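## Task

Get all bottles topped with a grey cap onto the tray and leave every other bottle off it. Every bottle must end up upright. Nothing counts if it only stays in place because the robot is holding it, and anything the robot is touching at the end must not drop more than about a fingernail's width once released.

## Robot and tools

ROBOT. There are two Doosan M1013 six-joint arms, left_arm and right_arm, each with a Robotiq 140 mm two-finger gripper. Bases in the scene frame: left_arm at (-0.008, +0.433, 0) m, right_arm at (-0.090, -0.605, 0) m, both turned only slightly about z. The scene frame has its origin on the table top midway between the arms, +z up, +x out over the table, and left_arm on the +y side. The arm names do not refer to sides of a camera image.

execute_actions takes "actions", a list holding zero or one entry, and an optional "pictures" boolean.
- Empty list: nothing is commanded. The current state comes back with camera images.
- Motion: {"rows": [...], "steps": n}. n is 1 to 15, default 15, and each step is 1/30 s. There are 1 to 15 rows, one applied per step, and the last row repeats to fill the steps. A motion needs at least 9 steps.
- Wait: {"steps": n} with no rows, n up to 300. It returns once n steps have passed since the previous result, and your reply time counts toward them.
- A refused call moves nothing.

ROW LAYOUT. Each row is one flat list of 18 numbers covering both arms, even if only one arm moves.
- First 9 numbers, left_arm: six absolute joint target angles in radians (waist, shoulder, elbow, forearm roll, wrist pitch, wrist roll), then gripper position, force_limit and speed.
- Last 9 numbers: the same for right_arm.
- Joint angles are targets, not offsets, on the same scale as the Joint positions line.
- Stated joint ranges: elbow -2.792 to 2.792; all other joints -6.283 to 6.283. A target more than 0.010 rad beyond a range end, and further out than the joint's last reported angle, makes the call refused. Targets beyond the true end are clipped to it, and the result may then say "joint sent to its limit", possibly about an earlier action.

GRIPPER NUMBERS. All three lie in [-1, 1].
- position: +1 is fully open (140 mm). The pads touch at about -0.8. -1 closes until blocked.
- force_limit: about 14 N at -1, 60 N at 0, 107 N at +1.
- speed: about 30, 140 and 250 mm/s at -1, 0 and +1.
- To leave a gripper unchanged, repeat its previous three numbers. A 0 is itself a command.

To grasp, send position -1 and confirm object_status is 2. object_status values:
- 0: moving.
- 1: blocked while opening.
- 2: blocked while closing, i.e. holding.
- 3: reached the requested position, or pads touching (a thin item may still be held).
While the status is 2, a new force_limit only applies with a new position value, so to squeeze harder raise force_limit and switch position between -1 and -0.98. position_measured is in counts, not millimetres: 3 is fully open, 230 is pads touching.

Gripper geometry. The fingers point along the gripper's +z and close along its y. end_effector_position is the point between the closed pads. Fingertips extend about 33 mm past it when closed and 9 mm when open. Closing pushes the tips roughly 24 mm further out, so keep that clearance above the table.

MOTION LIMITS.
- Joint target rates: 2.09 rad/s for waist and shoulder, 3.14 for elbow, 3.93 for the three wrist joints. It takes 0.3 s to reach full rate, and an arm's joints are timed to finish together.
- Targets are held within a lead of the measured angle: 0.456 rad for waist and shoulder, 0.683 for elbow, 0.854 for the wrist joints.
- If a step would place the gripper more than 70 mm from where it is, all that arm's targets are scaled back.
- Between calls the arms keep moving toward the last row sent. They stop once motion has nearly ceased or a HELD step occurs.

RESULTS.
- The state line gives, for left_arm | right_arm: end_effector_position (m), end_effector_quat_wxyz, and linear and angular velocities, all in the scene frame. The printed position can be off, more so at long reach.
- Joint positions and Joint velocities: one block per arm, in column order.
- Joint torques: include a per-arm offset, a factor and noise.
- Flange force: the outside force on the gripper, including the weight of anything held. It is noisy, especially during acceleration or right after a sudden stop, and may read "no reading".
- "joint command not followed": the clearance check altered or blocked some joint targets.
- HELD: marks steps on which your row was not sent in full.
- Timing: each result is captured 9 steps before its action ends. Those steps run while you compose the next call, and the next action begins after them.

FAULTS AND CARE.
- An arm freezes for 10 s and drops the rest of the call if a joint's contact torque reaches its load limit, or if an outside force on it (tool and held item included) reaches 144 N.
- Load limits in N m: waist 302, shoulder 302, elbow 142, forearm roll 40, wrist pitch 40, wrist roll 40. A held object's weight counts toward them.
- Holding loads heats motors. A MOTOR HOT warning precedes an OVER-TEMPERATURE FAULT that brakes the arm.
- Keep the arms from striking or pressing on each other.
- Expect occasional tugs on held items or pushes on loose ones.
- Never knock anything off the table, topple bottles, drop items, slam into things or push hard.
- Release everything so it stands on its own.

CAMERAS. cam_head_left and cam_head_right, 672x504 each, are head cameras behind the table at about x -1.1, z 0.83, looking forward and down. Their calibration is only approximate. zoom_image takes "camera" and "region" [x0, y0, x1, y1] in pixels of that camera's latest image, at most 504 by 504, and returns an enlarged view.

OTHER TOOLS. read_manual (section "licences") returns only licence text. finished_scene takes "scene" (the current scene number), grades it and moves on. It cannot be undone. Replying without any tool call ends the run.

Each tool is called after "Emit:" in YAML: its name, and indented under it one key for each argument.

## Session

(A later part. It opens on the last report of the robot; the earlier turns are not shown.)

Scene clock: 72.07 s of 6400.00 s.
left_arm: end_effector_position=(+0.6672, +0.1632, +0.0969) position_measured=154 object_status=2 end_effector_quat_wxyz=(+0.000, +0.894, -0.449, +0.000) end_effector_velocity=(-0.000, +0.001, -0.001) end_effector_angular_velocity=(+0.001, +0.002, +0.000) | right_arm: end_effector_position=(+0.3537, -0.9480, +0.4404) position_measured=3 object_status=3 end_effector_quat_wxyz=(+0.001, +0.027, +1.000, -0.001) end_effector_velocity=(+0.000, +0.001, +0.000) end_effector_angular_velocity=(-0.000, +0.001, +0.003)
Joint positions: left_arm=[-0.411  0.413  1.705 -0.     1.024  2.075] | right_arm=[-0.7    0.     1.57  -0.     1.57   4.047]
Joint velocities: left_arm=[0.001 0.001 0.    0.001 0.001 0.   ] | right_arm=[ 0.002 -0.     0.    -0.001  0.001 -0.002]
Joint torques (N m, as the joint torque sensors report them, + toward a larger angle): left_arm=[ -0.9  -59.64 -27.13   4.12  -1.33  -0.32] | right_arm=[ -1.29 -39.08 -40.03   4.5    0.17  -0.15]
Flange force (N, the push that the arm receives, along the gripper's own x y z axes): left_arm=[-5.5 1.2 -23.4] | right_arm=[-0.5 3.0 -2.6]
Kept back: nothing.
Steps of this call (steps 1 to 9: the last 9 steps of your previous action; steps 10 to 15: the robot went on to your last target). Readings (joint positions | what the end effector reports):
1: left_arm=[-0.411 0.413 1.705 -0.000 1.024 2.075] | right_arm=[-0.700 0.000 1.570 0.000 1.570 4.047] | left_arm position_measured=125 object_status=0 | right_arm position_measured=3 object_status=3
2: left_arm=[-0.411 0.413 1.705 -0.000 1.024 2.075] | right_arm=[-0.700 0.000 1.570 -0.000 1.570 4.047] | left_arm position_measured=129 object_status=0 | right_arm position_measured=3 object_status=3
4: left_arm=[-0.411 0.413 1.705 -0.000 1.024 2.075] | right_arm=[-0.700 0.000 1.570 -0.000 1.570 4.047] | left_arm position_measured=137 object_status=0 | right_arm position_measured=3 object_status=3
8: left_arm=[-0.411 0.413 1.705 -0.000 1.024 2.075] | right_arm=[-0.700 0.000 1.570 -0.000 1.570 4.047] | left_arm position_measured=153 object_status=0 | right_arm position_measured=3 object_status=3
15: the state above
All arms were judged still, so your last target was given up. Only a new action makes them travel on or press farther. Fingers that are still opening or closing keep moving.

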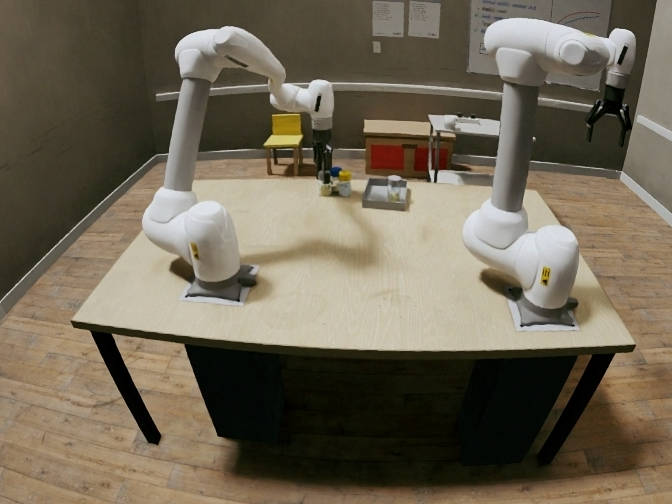

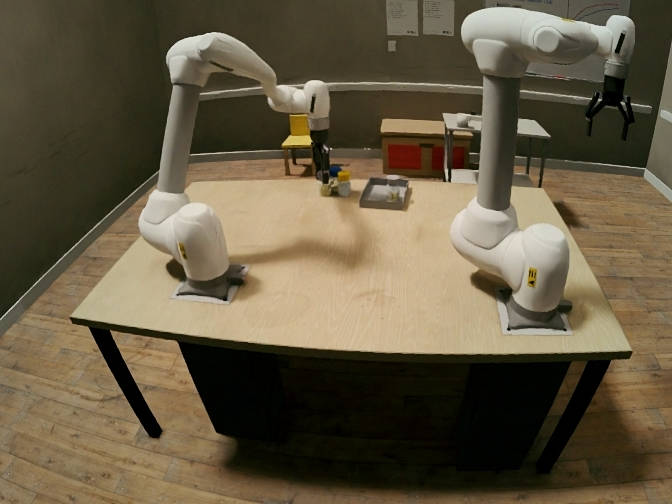

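Emit:
execute_actions:
  actions:
    - {"rows":[[-0.411,0.326,1.5865,0,1.229,2.075,-1,0.3,-0.6,-0.7,0,1.57,0,1.57,4.047,1,0,0]]}

Emit:
execute_actions:
  actions:
    - {"rows":[[-0.6947,0.4704,1.377,0,1.2942,2.431,-1,0.3,-0.6,-0.7,0,1.57,0,1.57,4.047,1,0,0]]}

Emit:
execute_actions:
  actions:
    - {"steps":20}

Emit:
execute_actions:
  actions:
    - {"rows":[[-0.6947,0.509,1.448,0,1.1846,2.431,-1,0.3,-0.6,-0.7,0,1.57,0,1.57,4.047,1,0,0]]}

Emit:
execute_actions:
  actions:
    - {"steps":12}
  pictures: true

Emit:
zoom_image:
  camera: "cam_head_left"
  region: [310,130,430,220]

Scene clock: 72.90 s of 6400.00 s.
left_arm: end_effector_position=(+0.6693, +0.1624, +0.1692) position_measured=154 object_status=2 end_effector_quat_wxyz=(-0.000, +0.894, -0.449, +0.000) end_effector_velocity=(-0.025, +0.011, +0.480) end_effector_angular_velocity=(+0.012, +0.028, +0.001) | right_arm: end_effector_position=(+0.3537, -0.9480, +0.4404) position_measured=3 object_status=3 end_effector_quat_wxyz=(+0.001, +0.027, +1.000, -0.001) end_effector_velocity=(+0.001, +0.001, +0.000) end_effector_angular_velocity=(+0.001, -0.001, +0.002)
Joint positions: left_arm=[-0.411  0.362  1.634  0.     1.145  2.075] | right_arm=[-0.7    0.     1.57  -0.     1.57   4.047]
Joint velocities: left_arm=[ 0.    -0.345 -0.449 -0.001  0.825 -0.   ] | right_arm=[ 0.002 -0.     0.     0.001  0.    -0.   ]
Joint torques (N m, as the joint torque sensors report them, + toward a larger angle): left_arm=[ -0.82 -56.65 -28.04   2.87   0.53  -0.07] | right_arm=[ -2.49 -37.27 -40.05   4.15  -0.19  -0.15]
Flange force (N, the push that the arm receives, along the gripper's own x y z axes): left_arm=[0.2 -0.1 3.2] | right_arm=[0.6 6.8 -3.2]
Steps of this call (steps 1 to 19: nothing new was sent; steps 20 to 25: the first 6 steps of this action). Readings (joint positions | what the end effector reports):
20: left_arm=[-0.411 0.413 1.704 -0.000 1.024 2.075] | right_arm=[-0.700 0.000 1.570 -0.000 1.570 4.047] | left_arm position_measured=154 object_status=2 | right_arm position_measured=3 object_status=3
21: left_arm=[-0.411 0.411 1.702 -0.000 1.030 2.075] | right_arm=[-0.700 0.000 1.570 -0.000 1.570 4.047] | left_arm position_measured=154 object_status=2 | right_arm position_measured=3 object_status=3
23: left_arm=[-0.411 0.389 1.670 -0.000 1.084 2.075] | right_arm=[-0.700 0.000 1.570 -0.000 1.570 4.047] | left_arm position_measured=154 object_status=2 | right_arm position_measured=3 object_status=3
25: the state above

Scene clock: 73.40 s of 6400.00 s.
left_arm: end_effector_position=(+0.6664, +0.1003, +0.2211) position_measured=154 object_status=2 end_effector_quat_wxyz=(+0.000, +0.852, -0.524, +0.000) end_effector_velocity=(-0.024, -0.488, +0.004) end_effector_angular_velocity=(+0.001, +0.004, -1.310) | right_arm: end_effector_position=(+0.3537, -0.9480, +0.4404) position_measured=3 object_status=3 end_effector_quat_wxyz=(+0.001, +0.027, +1.000, -0.001) end_effector_velocity=(+0.000, +0.001, -0.000) end_effector_angular_velocity=(+0.000, +0.000, +0.002)
Joint positions: left_arm=[-0.488  0.365  1.53  -0.     1.247  2.171] | right_arm=[-0.7    0.     1.57  -0.     1.57   4.047]
Joint velocities: left_arm=[-0.583  0.296 -0.428 -0.002  0.136  0.727] | right_arm=[ 0.001 -0.     0.001 -0.    -0.    -0.001]
Joint torques (N m, as the joint torque sensors report them, + toward a larger angle): left_arm=[ 10.98 -89.75 -38.85   5.06   0.76   0.19] | right_arm=[  0.6  -40.05 -40.47   4.48  -0.11   0.02]
Flange force (N, the push that the arm receives, along the gripper's own x y z axes): left_arm=[-2.5 -2.6 1.2] | right_arm=[1.1 -0.5 -2.2]
Steps of this call (steps 1 to 9: the last 9 steps of your previous action; steps 10 to 15: the first 6 steps of this action). Readings (joint positions | what the end effector reports):
10: left_arm=[-0.411 0.326 1.586 -0.000 1.229 2.075] | right_arm=[-0.700 0.000 1.570 -0.000 1.570 4.047] | left_arm position_measured=154 object_status=2 | right_arm position_measured=3 object_status=3
11: left_arm=[-0.414 0.328 1.584 -0.000 1.230 2.080] | right_arm=[-0.700 0.000 1.570 -0.000 1.570 4.047] | left_arm position_measured=154 object_status=2 | right_arm position_measured=3 object_status=3
13: left_arm=[-0.444 0.343 1.562 -0.000 1.237 2.117] | right_arm=[-0.700 0.000 1.570 -0.000 1.570 4.047] | left_arm position_measured=154 object_status=2 | right_arm position_measured=3 object_status=3
15: the state above

Scene clock: 74.07 s of 6400.00 s.
left_arm: end_effector_position=(+0.6348, -0.0753, +0.2200) position_measured=154 object_status=2 end_effector_quat_wxyz=(+0.000, +0.707, -0.707, +0.000) end_effector_velocity=(-0.001, -0.001, -0.000) end_effector_angular_velocity=(-0.000, +0.000, -0.001) | right_arm: end_effector_position=(+0.3537, -0.9480, +0.4404) position_measured=3 object_status=3 end_effector_quat_wxyz=(+0.001, +0.027, +1.000, -0.001) end_effector_velocity=(-0.000, -0.000, +0.001) end_effector_angular_velocity=(-0.000, -0.002, -0.000)
Joint positions: left_arm=[-0.695  0.47   1.377 -0.     1.294  2.431] | right_arm=[-0.7    0.     1.57  -0.     1.57   4.047]
Joint velocities: left_arm=[-0.001  0.     0.    -0.001 -0.     0.   ] | right_arm=[-0.001 -0.001 -0.     0.001 -0.    -0.001]
Joint torques (N m, as the joint torque sensors report them, + toward a larger angle): left_arm=[  0.5  -86.   -40.71   4.73   0.21  -0.12] | right_arm=[ -0.93 -34.65 -39.94   4.78   0.08   0.13]
Flange force (N, the push that the arm receives, along the gripper's own x y z axes): left_arm=[-2.0 3.0 0.6] | right_arm=[6.5 6.2 -3.2]
Kept back: nothing.
Steps of this call (steps 1 to 9: the last 9 steps of your previous action; steps 10 to 20: the robot went on to your last target). Readings (joint positions | what the end effector reports):
1: left_arm=[-0.507 0.375 1.516 -0.000 1.251 2.195] | right_arm=[-0.700 0.000 1.570 -0.000 1.570 4.047] | left_arm position_measured=154 object_status=2 | right_arm position_measured=3 object_status=3
2: left_arm=[-0.526 0.385 1.501 -0.000 1.255 2.219] | right_arm=[-0.700 0.000 1.570 -0.000 1.570 4.047] | left_arm position_measured=154 object_status=2 | right_arm position_measured=3 object_status=3
4: left_arm=[-0.564 0.404 1.473 -0.000 1.264 2.267] | right_arm=[-0.700 0.000 1.570 -0.000 1.570 4.047] | left_arm position_measured=154 object_status=2 | right_arm position_measured=3 object_status=3
8: left_arm=[-0.640 0.443 1.417 -0.000 1.282 2.362] | right_arm=[-0.700 0.000 1.570 -0.000 1.570 4.047] | left_arm position_measured=154 object_status=2 | right_arm position_measured=3 object_status=3
20: the state above

Scene clock: 74.27 s of 6400.00 s.
left_arm: end_effector_position=(+0.6352, -0.0759, +0.1541) position_measured=154 object_status=2 end_effector_quat_wxyz=(+0.000, +0.707, -0.707, -0.001) end_effector_velocity=(+0.005, -0.004, -0.185) end_effector_angular_velocity=(-0.013, -0.016, -0.000) | right_arm: end_effector_position=(+0.3537, -0.9480, +0.4404) position_measured=3 object_status=3 end_effector_quat_wxyz=(+0.001, +0.027, +1.000, -0.001) end_effector_velocity=(-0.001, -0.000, +0.000) end_effector_angular_velocity=(-0.001, -0.000, -0.001)
Joint positions: left_arm=[-0.695  0.507  1.444 -0.     1.192  2.431] | right_arm=[-0.7    0.     1.57  -0.     1.57   4.047]
Joint velocities: left_arm=[ 0.001  0.111  0.181  0.001 -0.312  0.   ] | right_arm=[-0.001 -0.001  0.    -0.001  0.    -0.   ]
Joint torques (N m, as the joint torque sensors report them, + toward a larger angle): left_arm=[   7.52 -160.1   -71.81    8.      0.22   -0.19] | right_arm=[ -2.52 -40.26 -40.24   4.58   0.12  -0.08]
Flange force (N, the push that the arm receives, along the gripper's own x y z axes): left_arm=[4.0 0.8 2.5] | right_arm=[-2.8 3.8 -2.4]
Steps of this call (steps 1 to 6: the first 6 steps of this action). Readings (joint positions | what the end effector reports):
1: left_arm=[-0.695 0.470 1.377 -0.000 1.294 2.431] | right_arm=[-0.700 0.000 1.570 -0.000 1.570 4.047] | left_arm position_measured=154 object_status=2 | right_arm position_measured=3 object_status=3
2: left_arm=[-0.695 0.472 1.380 0.000 1.288 2.431] | right_arm=[-0.700 0.000 1.570 -0.000 1.570 4.047] | left_arm position_measured=154 object_status=2 | right_arm position_measured=3 object_status=3
4: left_arm=[-0.695 0.490 1.415 0.000 1.235 2.431] | right_arm=[-0.700 0.000 1.570 -0.000 1.570 4.047] | left_arm position_measured=154 object_status=2 | right_arm position_measured=3 object_status=3
6: the state above

Scene clock: 74.67 s of 6400.00 s.
left_arm: end_effector_position=(+0.6356, -0.0761, +0.1508) position_measured=154 object_status=2 end_effector_quat_wxyz=(-0.000, +0.707, -0.707, -0.000) end_effector_velocity=(-0.000, +0.000, +0.000) end_effector_angular_velocity=(+0.001, +0.001, -0.000) | right_arm: end_effector_position=(+0.3537, -0.9480, +0.4404) position_measured=3 object_status=3 end_effector_quat_wxyz=(+0.001, +0.027, +1.000, -0.001) end_effector_velocity=(+0.001, +0.001, -0.000) end_effector_angular_velocity=(-0.000, -0.000, +0.002)
Joint positions: left_arm=[-0.695  0.509  1.448  0.     1.185  2.431] | right_arm=[-0.7    0.     1.57  -0.     1.57   4.047]
Joint velocities: left_arm=[ 0.    -0.     0.     0.     0.001  0.   ] | right_arm=[ 0.002 -0.     0.    -0.    -0.     0.   ]
Joint torques (N m, as the joint torque sensors report them, + toward a larger angle): left_arm=[ -1.   -88.38 -38.56   4.55   0.29  -0.22] | right_arm=[ -0.86 -39.04 -39.99   4.41   0.1   -0.01]
Flange force (N, the push that the arm receives, along the gripper's own x y z axes): left_arm=[-1.7 -0.1 0.1] | right_arm=[0.4 2.4 -2.9]
Kept back: nothing.
Steps of this call (steps 1 to 9: the last 9 steps of your previous action; steps 10 to 12: the robot went on to your last target). Readings (joint positions | what the end effector reports):
1: left_arm=[-0.695 0.509 1.447 -0.000 1.187 2.431] | right_arm=[-0.700 0.000 1.570 -0.000 1.570 4.047] | left_arm position_measured=154 object_status=2 | right_arm position_measured=3 object_status=3
2: left_arm=[-0.695 0.509 1.447 -0.000 1.185 2.431] | right_arm=[-0.700 0.000 1.570 -0.000 1.570 4.047] | left_arm position_measured=154 object_status=2 | right_arm position_measured=3 object_status=3
4: left_arm=[-0.695 0.509 1.448 0.000 1.185 2.431] | right_arm=[-0.700 0.000 1.570 -0.000 1.570 4.047] | left_arm position_measured=154 object_status=2 | right_arm position_measured=3 object_status=3
8: left_arm=[-0.695 0.509 1.448 0.000 1.185 2.431] | right_arm=[-0.700 0.000 1.570 -0.000 1.570 4.047] | left_arm position_measured=154 object_status=2 | right_arm position_measured=3 object_status=3
12: the state above

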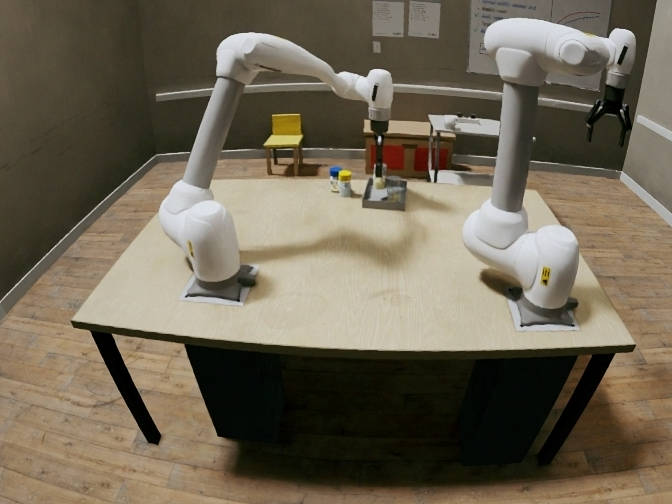

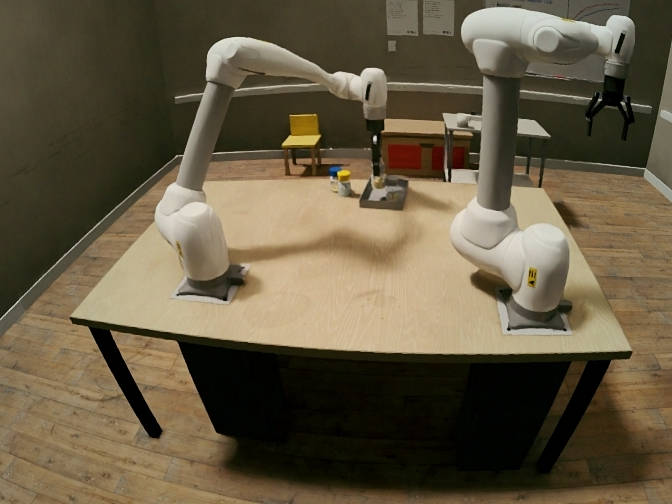

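Region (310, 130, 430, 220) of cam_head_left's 672x504 image, scaled by 4.200, with more detail than that image has; it fills the top 378 rows of this view, and the rest is white.

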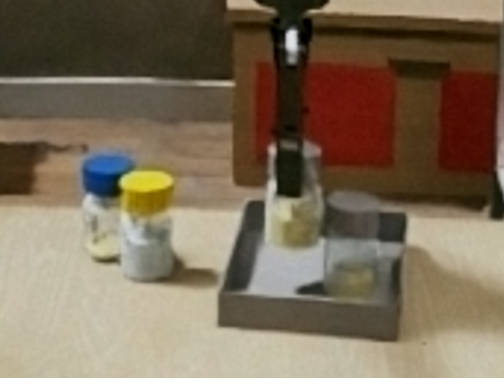

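Clear. Lower to .108, then .103.

Emit:
execute_actions:
  actions:
    - {"rows":[[-0.691,0.5356,1.4893,0,1.1167,2.431,-1,0.3,-0.6,-0.7,0,1.57,0,1.57,4.047,1,0,0]],"steps":12}

Emit:
execute_actions:
  actions:
    - {"rows":[[-0.691,0.539,1.4938,0,1.1088,2.431,-1,0.3,-0.6,-0.7,0,1.57,0,1.57,4.047,1,0,0]],"steps":10}

Emit:
execute_actions:
  actions:
    - {"steps":10}

Emit:
execute_actions:
  actions:
    - {"rows":[[-0.691,0.539,1.4938,0,1.1088,2.431,0.1,0.3,-0.6,-0.7,0,1.57,0,1.57,4.047,1,0,0]]}

Emit:
execute_actions:
  actions:
    - {"rows":[[-0.691,0.4704,1.377,0,1.2942,2.431,0.1,0.3,-0.6,-0.7,0,1.57,0,1.57,4.047,1,0,0]]}

Emit:
execute_actions:
  actions:
    - {"steps":15}
  pictures: true

Emit:
zoom_image:
  camera: "cam_head_left"
  region: [310,130,430,220]

Scene clock: 75.43 s of 6400.00 s.
left_arm: end_effector_position=(+0.6366, -0.0756, +0.1360) position_measured=154 object_status=2 end_effector_quat_wxyz=(-0.000, +0.707, -0.707, +0.001) end_effector_velocity=(+0.007, +0.036, -0.449) end_effector_angular_velocity=(+0.009, +0.010, +0.038) | right_arm: end_effector_position=(+0.3537, -0.9480, +0.4404) position_measured=3 object_status=3 end_effector_quat_wxyz=(+0.001, +0.027, +1.000, -0.001) end_effector_velocity=(+0.000, +0.000, -0.001) end_effector_angular_velocity=(+0.001, +0.000, -0.001)
Joint positions: left_arm=[-0.694  0.518  1.463  0.     1.159  2.431] | right_arm=[-0.7    0.     1.57  -0.     1.57   4.047]
Joint velocities: left_arm=[ 0.039  0.272  0.441  0.    -0.699  0.   ] | right_arm=[0.    0.001 0.    0.001 0.    0.001]
Joint torques (N m, as the joint torque sensors report them, + toward a larger angle): left_arm=[ 3.03 -6.72 -1.89  0.29  0.6  -0.16] | right_arm=[ -1.63 -39.06 -40.04   4.17  -0.08   0.24]
Flange force (N, the push that the arm receives, along the gripper's own x y z axes): left_arm=[-3.8 7.5 -1.8] | right_arm=[-0.4 2.3 -2.9]
Steps of this call (steps 1 to 15: the robot went on to your last target; steps 16 to 20: nothing new was sent; steps 21 to 23: the first 3 steps of this action). Readings (joint positions | what the end effector reports):
21: left_arm=[-0.695 0.509 1.448 0.000 1.184 2.431] | right_arm=[-0.700 0.000 1.570 -0.000 1.570 4.047] | left_arm position_measured=154 object_status=2 | right_arm position_measured=3 object_status=3
22: left_arm=[-0.695 0.511 1.451 0.000 1.178 2.431] | right_arm=[-0.700 0.000 1.570 -0.000 1.570 4.047] | left_arm position_measured=154 object_status=2 | right_arm position_measured=3 object_status=3
23: the state above

Scene clock: 75.77 s of 6400.00 s.
left_arm: end_effector_position=(+0.6366, -0.0730, +0.1080) position_measured=154 object_status=2 end_effector_quat_wxyz=(+0.000, +0.708, -0.706, +0.000) end_effector_velocity=(-0.000, +0.001, -0.015) end_effector_angular_velocity=(+0.001, -0.000, +0.000) | right_arm: end_effector_position=(+0.3537, -0.9480, +0.4404) position_measured=3 object_status=3 end_effector_quat_wxyz=(+0.001, +0.027, +1.000, -0.001) end_effector_velocity=(+0.000, +0.001, +0.000) end_effector_angular_velocity=(-0.001, +0.001, +0.002)
Joint positions: left_arm=[-0.691  0.536  1.489 -0.     1.117  2.431] | right_arm=[-0.7    0.     1.57  -0.     1.57   4.047]
Joint velocities: left_arm=[-0.     0.01   0.013  0.001 -0.023 -0.001] | right_arm=[ 0.001 -0.    -0.    -0.001  0.001 -0.   ]
Joint torques (N m, as the joint torque sensors report them, + toward a larger angle): left_arm=[ -0.79 -89.59 -36.42   4.52   0.11  -0.09] | right_arm=[ -1.96 -38.85 -40.2    4.45  -0.18   0.09]
Flange force (N, the push that the arm receives, along the gripper's own x y z axes): left_arm=[0.3 -1.9 -0.6] | right_arm=[-0.2 4.0 -2.9]
Steps of this call (steps 1 to 9: the last 9 steps of your previous action; step 10: the first step of this action). Readings (joint positions | what the end effector reports):
10: the state above

Scene clock: 76.10 s of 6400.00 s.
left_arm: end_effector_position=(+0.6366, -0.0728, +0.1029) position_measured=154 object_status=2 end_effector_quat_wxyz=(-0.000, +0.708, -0.706, +0.000) end_effector_velocity=(+0.000, -0.001, +0.000) end_effector_angular_velocity=(-0.002, -0.001, +0.001) | right_arm: end_effector_position=(+0.3537, -0.9480, +0.4404) position_measured=3 object_status=3 end_effector_quat_wxyz=(+0.001, +0.027, +1.000, -0.001) end_effector_velocity=(-0.001, -0.001, -0.000) end_effector_angular_velocity=(-0.001, +0.002, -0.003)
Joint positions: left_arm=[-0.691  0.539  1.494  0.     1.109  2.431] | right_arm=[-0.7    0.     1.57  -0.     1.57   4.047]
Joint velocities: left_arm=[-0.     0.001 -0.001 -0.002 -0.001 -0.   ] | right_arm=[-0.001  0.     0.    -0.002  0.     0.002]
Joint torques (N m, as the joint torque sensors report them, + toward a larger angle): left_arm=[ -0.5  -91.33 -37.86   4.44   0.25  -0.04] | right_arm=[ -2.97 -39.56 -40.09   4.22  -0.2    0.07]
Flange force (N, the push that the arm receives, along the gripper's own x y z axes): left_arm=[-0.2 -0.4 1.6] | right_arm=[-2.4 4.4 -3.1]
Kept back: nothing.
Steps of this call (steps 1 to 9: the last 9 steps of your previous action; step 10: the robot went on to your last target). Readings (joint positions | what the end effector reports):
1: left_arm=[-0.691 0.536 1.491 0.000 1.114 2.431] | right_arm=[-0.700 0.000 1.570 -0.000 1.570 4.047] | left_arm position_measured=154 object_status=2 | right_arm position_measured=3 object_status=3
2: left_arm=[-0.691 0.538 1.493 0.000 1.111 2.431] | right_arm=[-0.700 0.000 1.570 -0.000 1.570 4.047] | left_arm position_measured=154 object_status=2 | right_arm position_measured=3 object_status=3
4: left_arm=[-0.691 0.539 1.494 0.000 1.109 2.431] | right_arm=[-0.700 0.000 1.570 -0.000 1.570 4.047] | left_arm position_measured=154 object_status=2 | right_arm position_measured=3 object_status=3
8: left_arm=[-0.691 0.539 1.494 0.000 1.109 2.431] | right_arm=[-0.700 0.000 1.570 -0.000 1.570 4.047] | left_arm position_measured=154 object_status=2 | right_arm position_measured=3 object_status=3
10: the state above

Scene clock: 76.30 s of 6400.00 s.
left_arm: end_effector_position=(+0.6365, -0.0728, +0.1029) position_measured=136 object_status=0 end_effector_quat_wxyz=(-0.000, +0.708, -0.706, +0.000) end_effector_velocity=(+0.000, -0.001, +0.001) end_effector_angular_velocity=(-0.002, -0.001, +0.000) | right_arm: end_effector_position=(+0.3537, -0.9480, +0.4404) position_measured=3 object_status=3 end_effector_quat_wxyz=(+0.001, +0.027, +1.000, -0.001) end_effector_velocity=(+0.000, -0.001, +0.000) end_effector_angular_velocity=(+0.001, -0.002, -0.001)
Joint positions: left_arm=[-0.691  0.539  1.494  0.     1.109  2.431] | right_arm=[-0.7    0.     1.57   0.     1.57   4.047]
Joint velocities: left_arm=[-0.    -0.001 -0.001 -0.001 -0.    -0.   ] | right_arm=[-0.002  0.    -0.001  0.002 -0.    -0.   ]
Joint torques (N m, as the joint torque sensors report them, + toward a larger angle): left_arm=[ -0.31 -89.12 -37.     4.63   0.11  -0.13] | right_arm=[ -1.85 -38.06 -40.16   4.38  -0.24   0.14]
Flange force (N, the push that the arm receives, along the gripper's own x y z axes): left_arm=[-1.3 0.7 -1.1] | right_arm=[0.9 3.9 -3.2]
Steps of this call (steps 1 to 6: the first 6 steps of this action). Readings (joint positions | what the end effector reports):
1: left_arm=[-0.691 0.539 1.494 0.000 1.109 2.431] | right_arm=[-0.700 0.000 1.570 0.000 1.570 4.047] | left_arm position_measured=154 object_status=0 | right_arm position_measured=3 object_status=3
2: left_arm=[-0.691 0.539 1.494 0.000 1.109 2.431] | right_arm=[-0.700 0.000 1.570 -0.000 1.570 4.047] | left_arm position_measured=154 object_status=0 | right_arm position_measured=3 object_status=3
4: left_arm=[-0.691 0.539 1.494 0.000 1.109 2.431] | right_arm=[-0.700 0.000 1.570 -0.000 1.570 4.047] | left_arm position_measured=144 object_status=0 | right_arm position_measured=3 object_status=3
6: the state above

Scene clock: 76.80 s of 6400.00 s.
left_arm: end_effector_position=(+0.6385, -0.0744, +0.1769) position_measured=117 object_status=3 end_effector_quat_wxyz=(-0.000, +0.708, -0.706, +0.000) end_effector_velocity=(-0.017, +0.017, +0.475) end_effector_angular_velocity=(+0.024, +0.027, +0.001) | right_arm: end_effector_position=(+0.3537, -0.9480, +0.4404) position_measured=3 object_status=3 end_effector_quat_wxyz=(+0.001, +0.027, +1.000, -0.001) end_effector_velocity=(-0.000, -0.000, +0.000) end_effector_angular_velocity=(+0.000, -0.001, +0.001)
Joint positions: left_arm=[-0.691  0.495  1.419  0.     1.226  2.431] | right_arm=[-0.7    0.     1.57  -0.     1.57   4.047]
Joint velocities: left_arm=[ 0.001 -0.28  -0.466  0.001  0.782  0.   ] | right_arm=[-0.001 -0.    -0.     0.001  0.    -0.001]
Joint torques (N m, as the joint torque sensors report them, + toward a larger angle): left_arm=[ -3.8  -65.14 -28.03   3.9    0.49   0.05] | right_arm=[ -1.98 -37.94 -40.11   4.54  -0.35   0.06]
Flange force (N, the push that the arm receives, along the gripper's own x y z axes): left_arm=[-3.2 -0.4 0.6] | right_arm=[0.9 4.7 -3.5]
Steps of this call (steps 1 to 9: the last 9 steps of your previous action; steps 10 to 15: the first 6 steps of this action). Readings (joint positions | what the end effector reports):
10: left_arm=[-0.691 0.539 1.494 0.000 1.109 2.431] | right_arm=[-0.700 0.000 1.570 -0.000 1.570 4.047] | left_arm position_measured=117 object_status=0 | right_arm position_measured=3 object_status=3
11: left_arm=[-0.691 0.537 1.490 -0.000 1.115 2.431] | right_arm=[-0.700 0.000 1.570 -0.000 1.570 4.047] | left_arm position_measured=117 object_status=3 | right_arm position_measured=3 object_status=3
13: left_arm=[-0.691 0.518 1.457 -0.000 1.168 2.431] | right_arm=[-0.700 0.000 1.570 -0.000 1.570 4.047] | left_arm position_measured=117 object_status=3 | right_arm position_measured=3 object_status=3
15: the state above

Scene clock: 77.30 s of 6400.00 s.
left_arm: end_effector_position=(+0.6366, -0.0729, +0.2199) position_measured=117 object_status=3 end_effector_quat_wxyz=(+0.000, +0.708, -0.706, -0.000) end_effector_velocity=(+0.001, +0.000, +0.000) end_effector_angular_velocity=(+0.000, -0.001, +0.001) | right_arm: end_effector_position=(+0.3537, -0.9480, +0.4404) position_measured=3 object_status=3 end_effector_quat_wxyz=(+0.001, +0.027, +1.000, -0.001) end_effector_velocity=(+0.000, +0.000, -0.001) end_effector_angular_velocity=(+0.001, +0.003, +0.002)
Joint positions: left_arm=[-0.691  0.47   1.377 -0.     1.294  2.431] | right_arm=[-0.7    0.     1.57  -0.     1.57   4.047]
Joint velocities: left_arm=[ 0.001  0.    -0.     0.001  0.    -0.   ] | right_arm=[ 0.001  0.002  0.001 -0.001  0.    -0.001]
Joint torques (N m, as the joint torque sensors report them, + toward a larger angle): left_arm=[ -1.05 -84.89 -39.54   4.7    0.18   0.11] | right_arm=[ -3.38 -36.26 -40.61   4.53  -0.17   0.2 ]
Flange force (N, the push that the arm receives, along the gripper's own x y z axes): left_arm=[-2.3 0.7 -1.1] | right_arm=[1.7 8.6 -1.8]
Kept back: nothing.
Steps of this call (steps 1 to 9: the last 9 steps of your previous action; steps 10 to 15: the robot went on to your last target). Readings (joint positions | what the end effector reports):
1: left_arm=[-0.691 0.486 1.404 0.000 1.252 2.431] | right_arm=[-0.700 0.000 1.570 -0.000 1.570 4.047] | left_arm position_measured=117 object_status=3 | right_arm position_measured=3 object_status=3
2: left_arm=[-0.691 0.478 1.390 0.000 1.273 2.431] | right_arm=[-0.700 0.000 1.570 -0.000 1.570 4.047] | left_arm position_measured=117 object_status=3 | right_arm position_measured=3 object_status=3
4: left_arm=[-0.691 0.471 1.379 0.000 1.291 2.431] | right_arm=[-0.700 0.000 1.570 -0.000 1.570 4.047] | left_arm position_measured=117 object_status=3 | right_arm position_measured=3 object_status=3
8: left_arm=[-0.691 0.471 1.377 -0.000 1.294 2.431] | right_arm=[-0.700 0.000 1.570 -0.000 1.570 4.047] | left_arm position_measured=117 object_status=3 | right_arm position_measured=3 object_status=3
15: the state above

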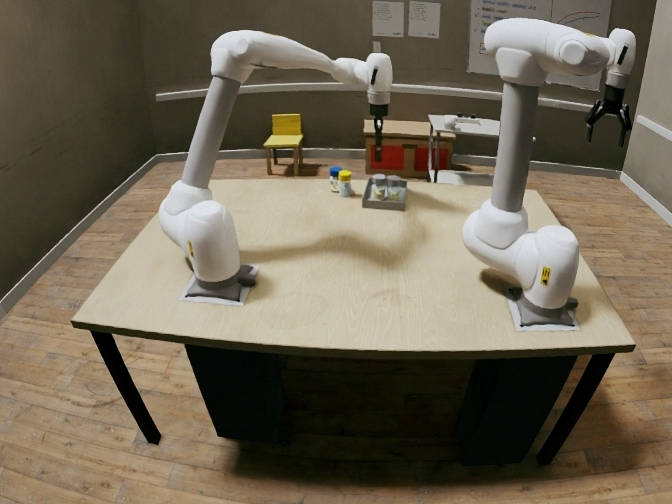

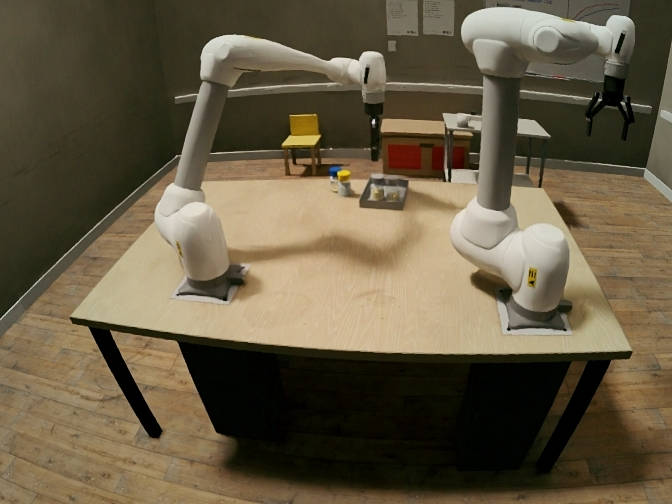

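Region (310, 130, 430, 220) of cam_head_left's 672x504 image, scaled by 4.200, with more detail than that image has; it fills the top 378 rows of this view, and the rest is white.

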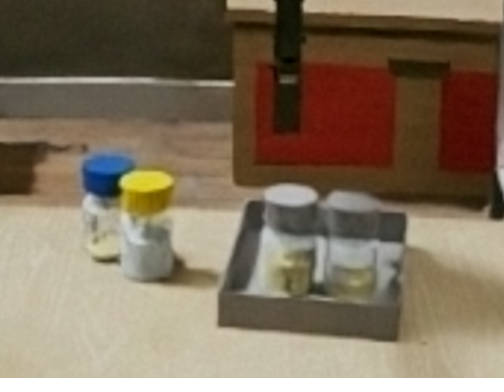

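Emit:
finished_scene:
  scene: 1

The scene is finished: the task was done.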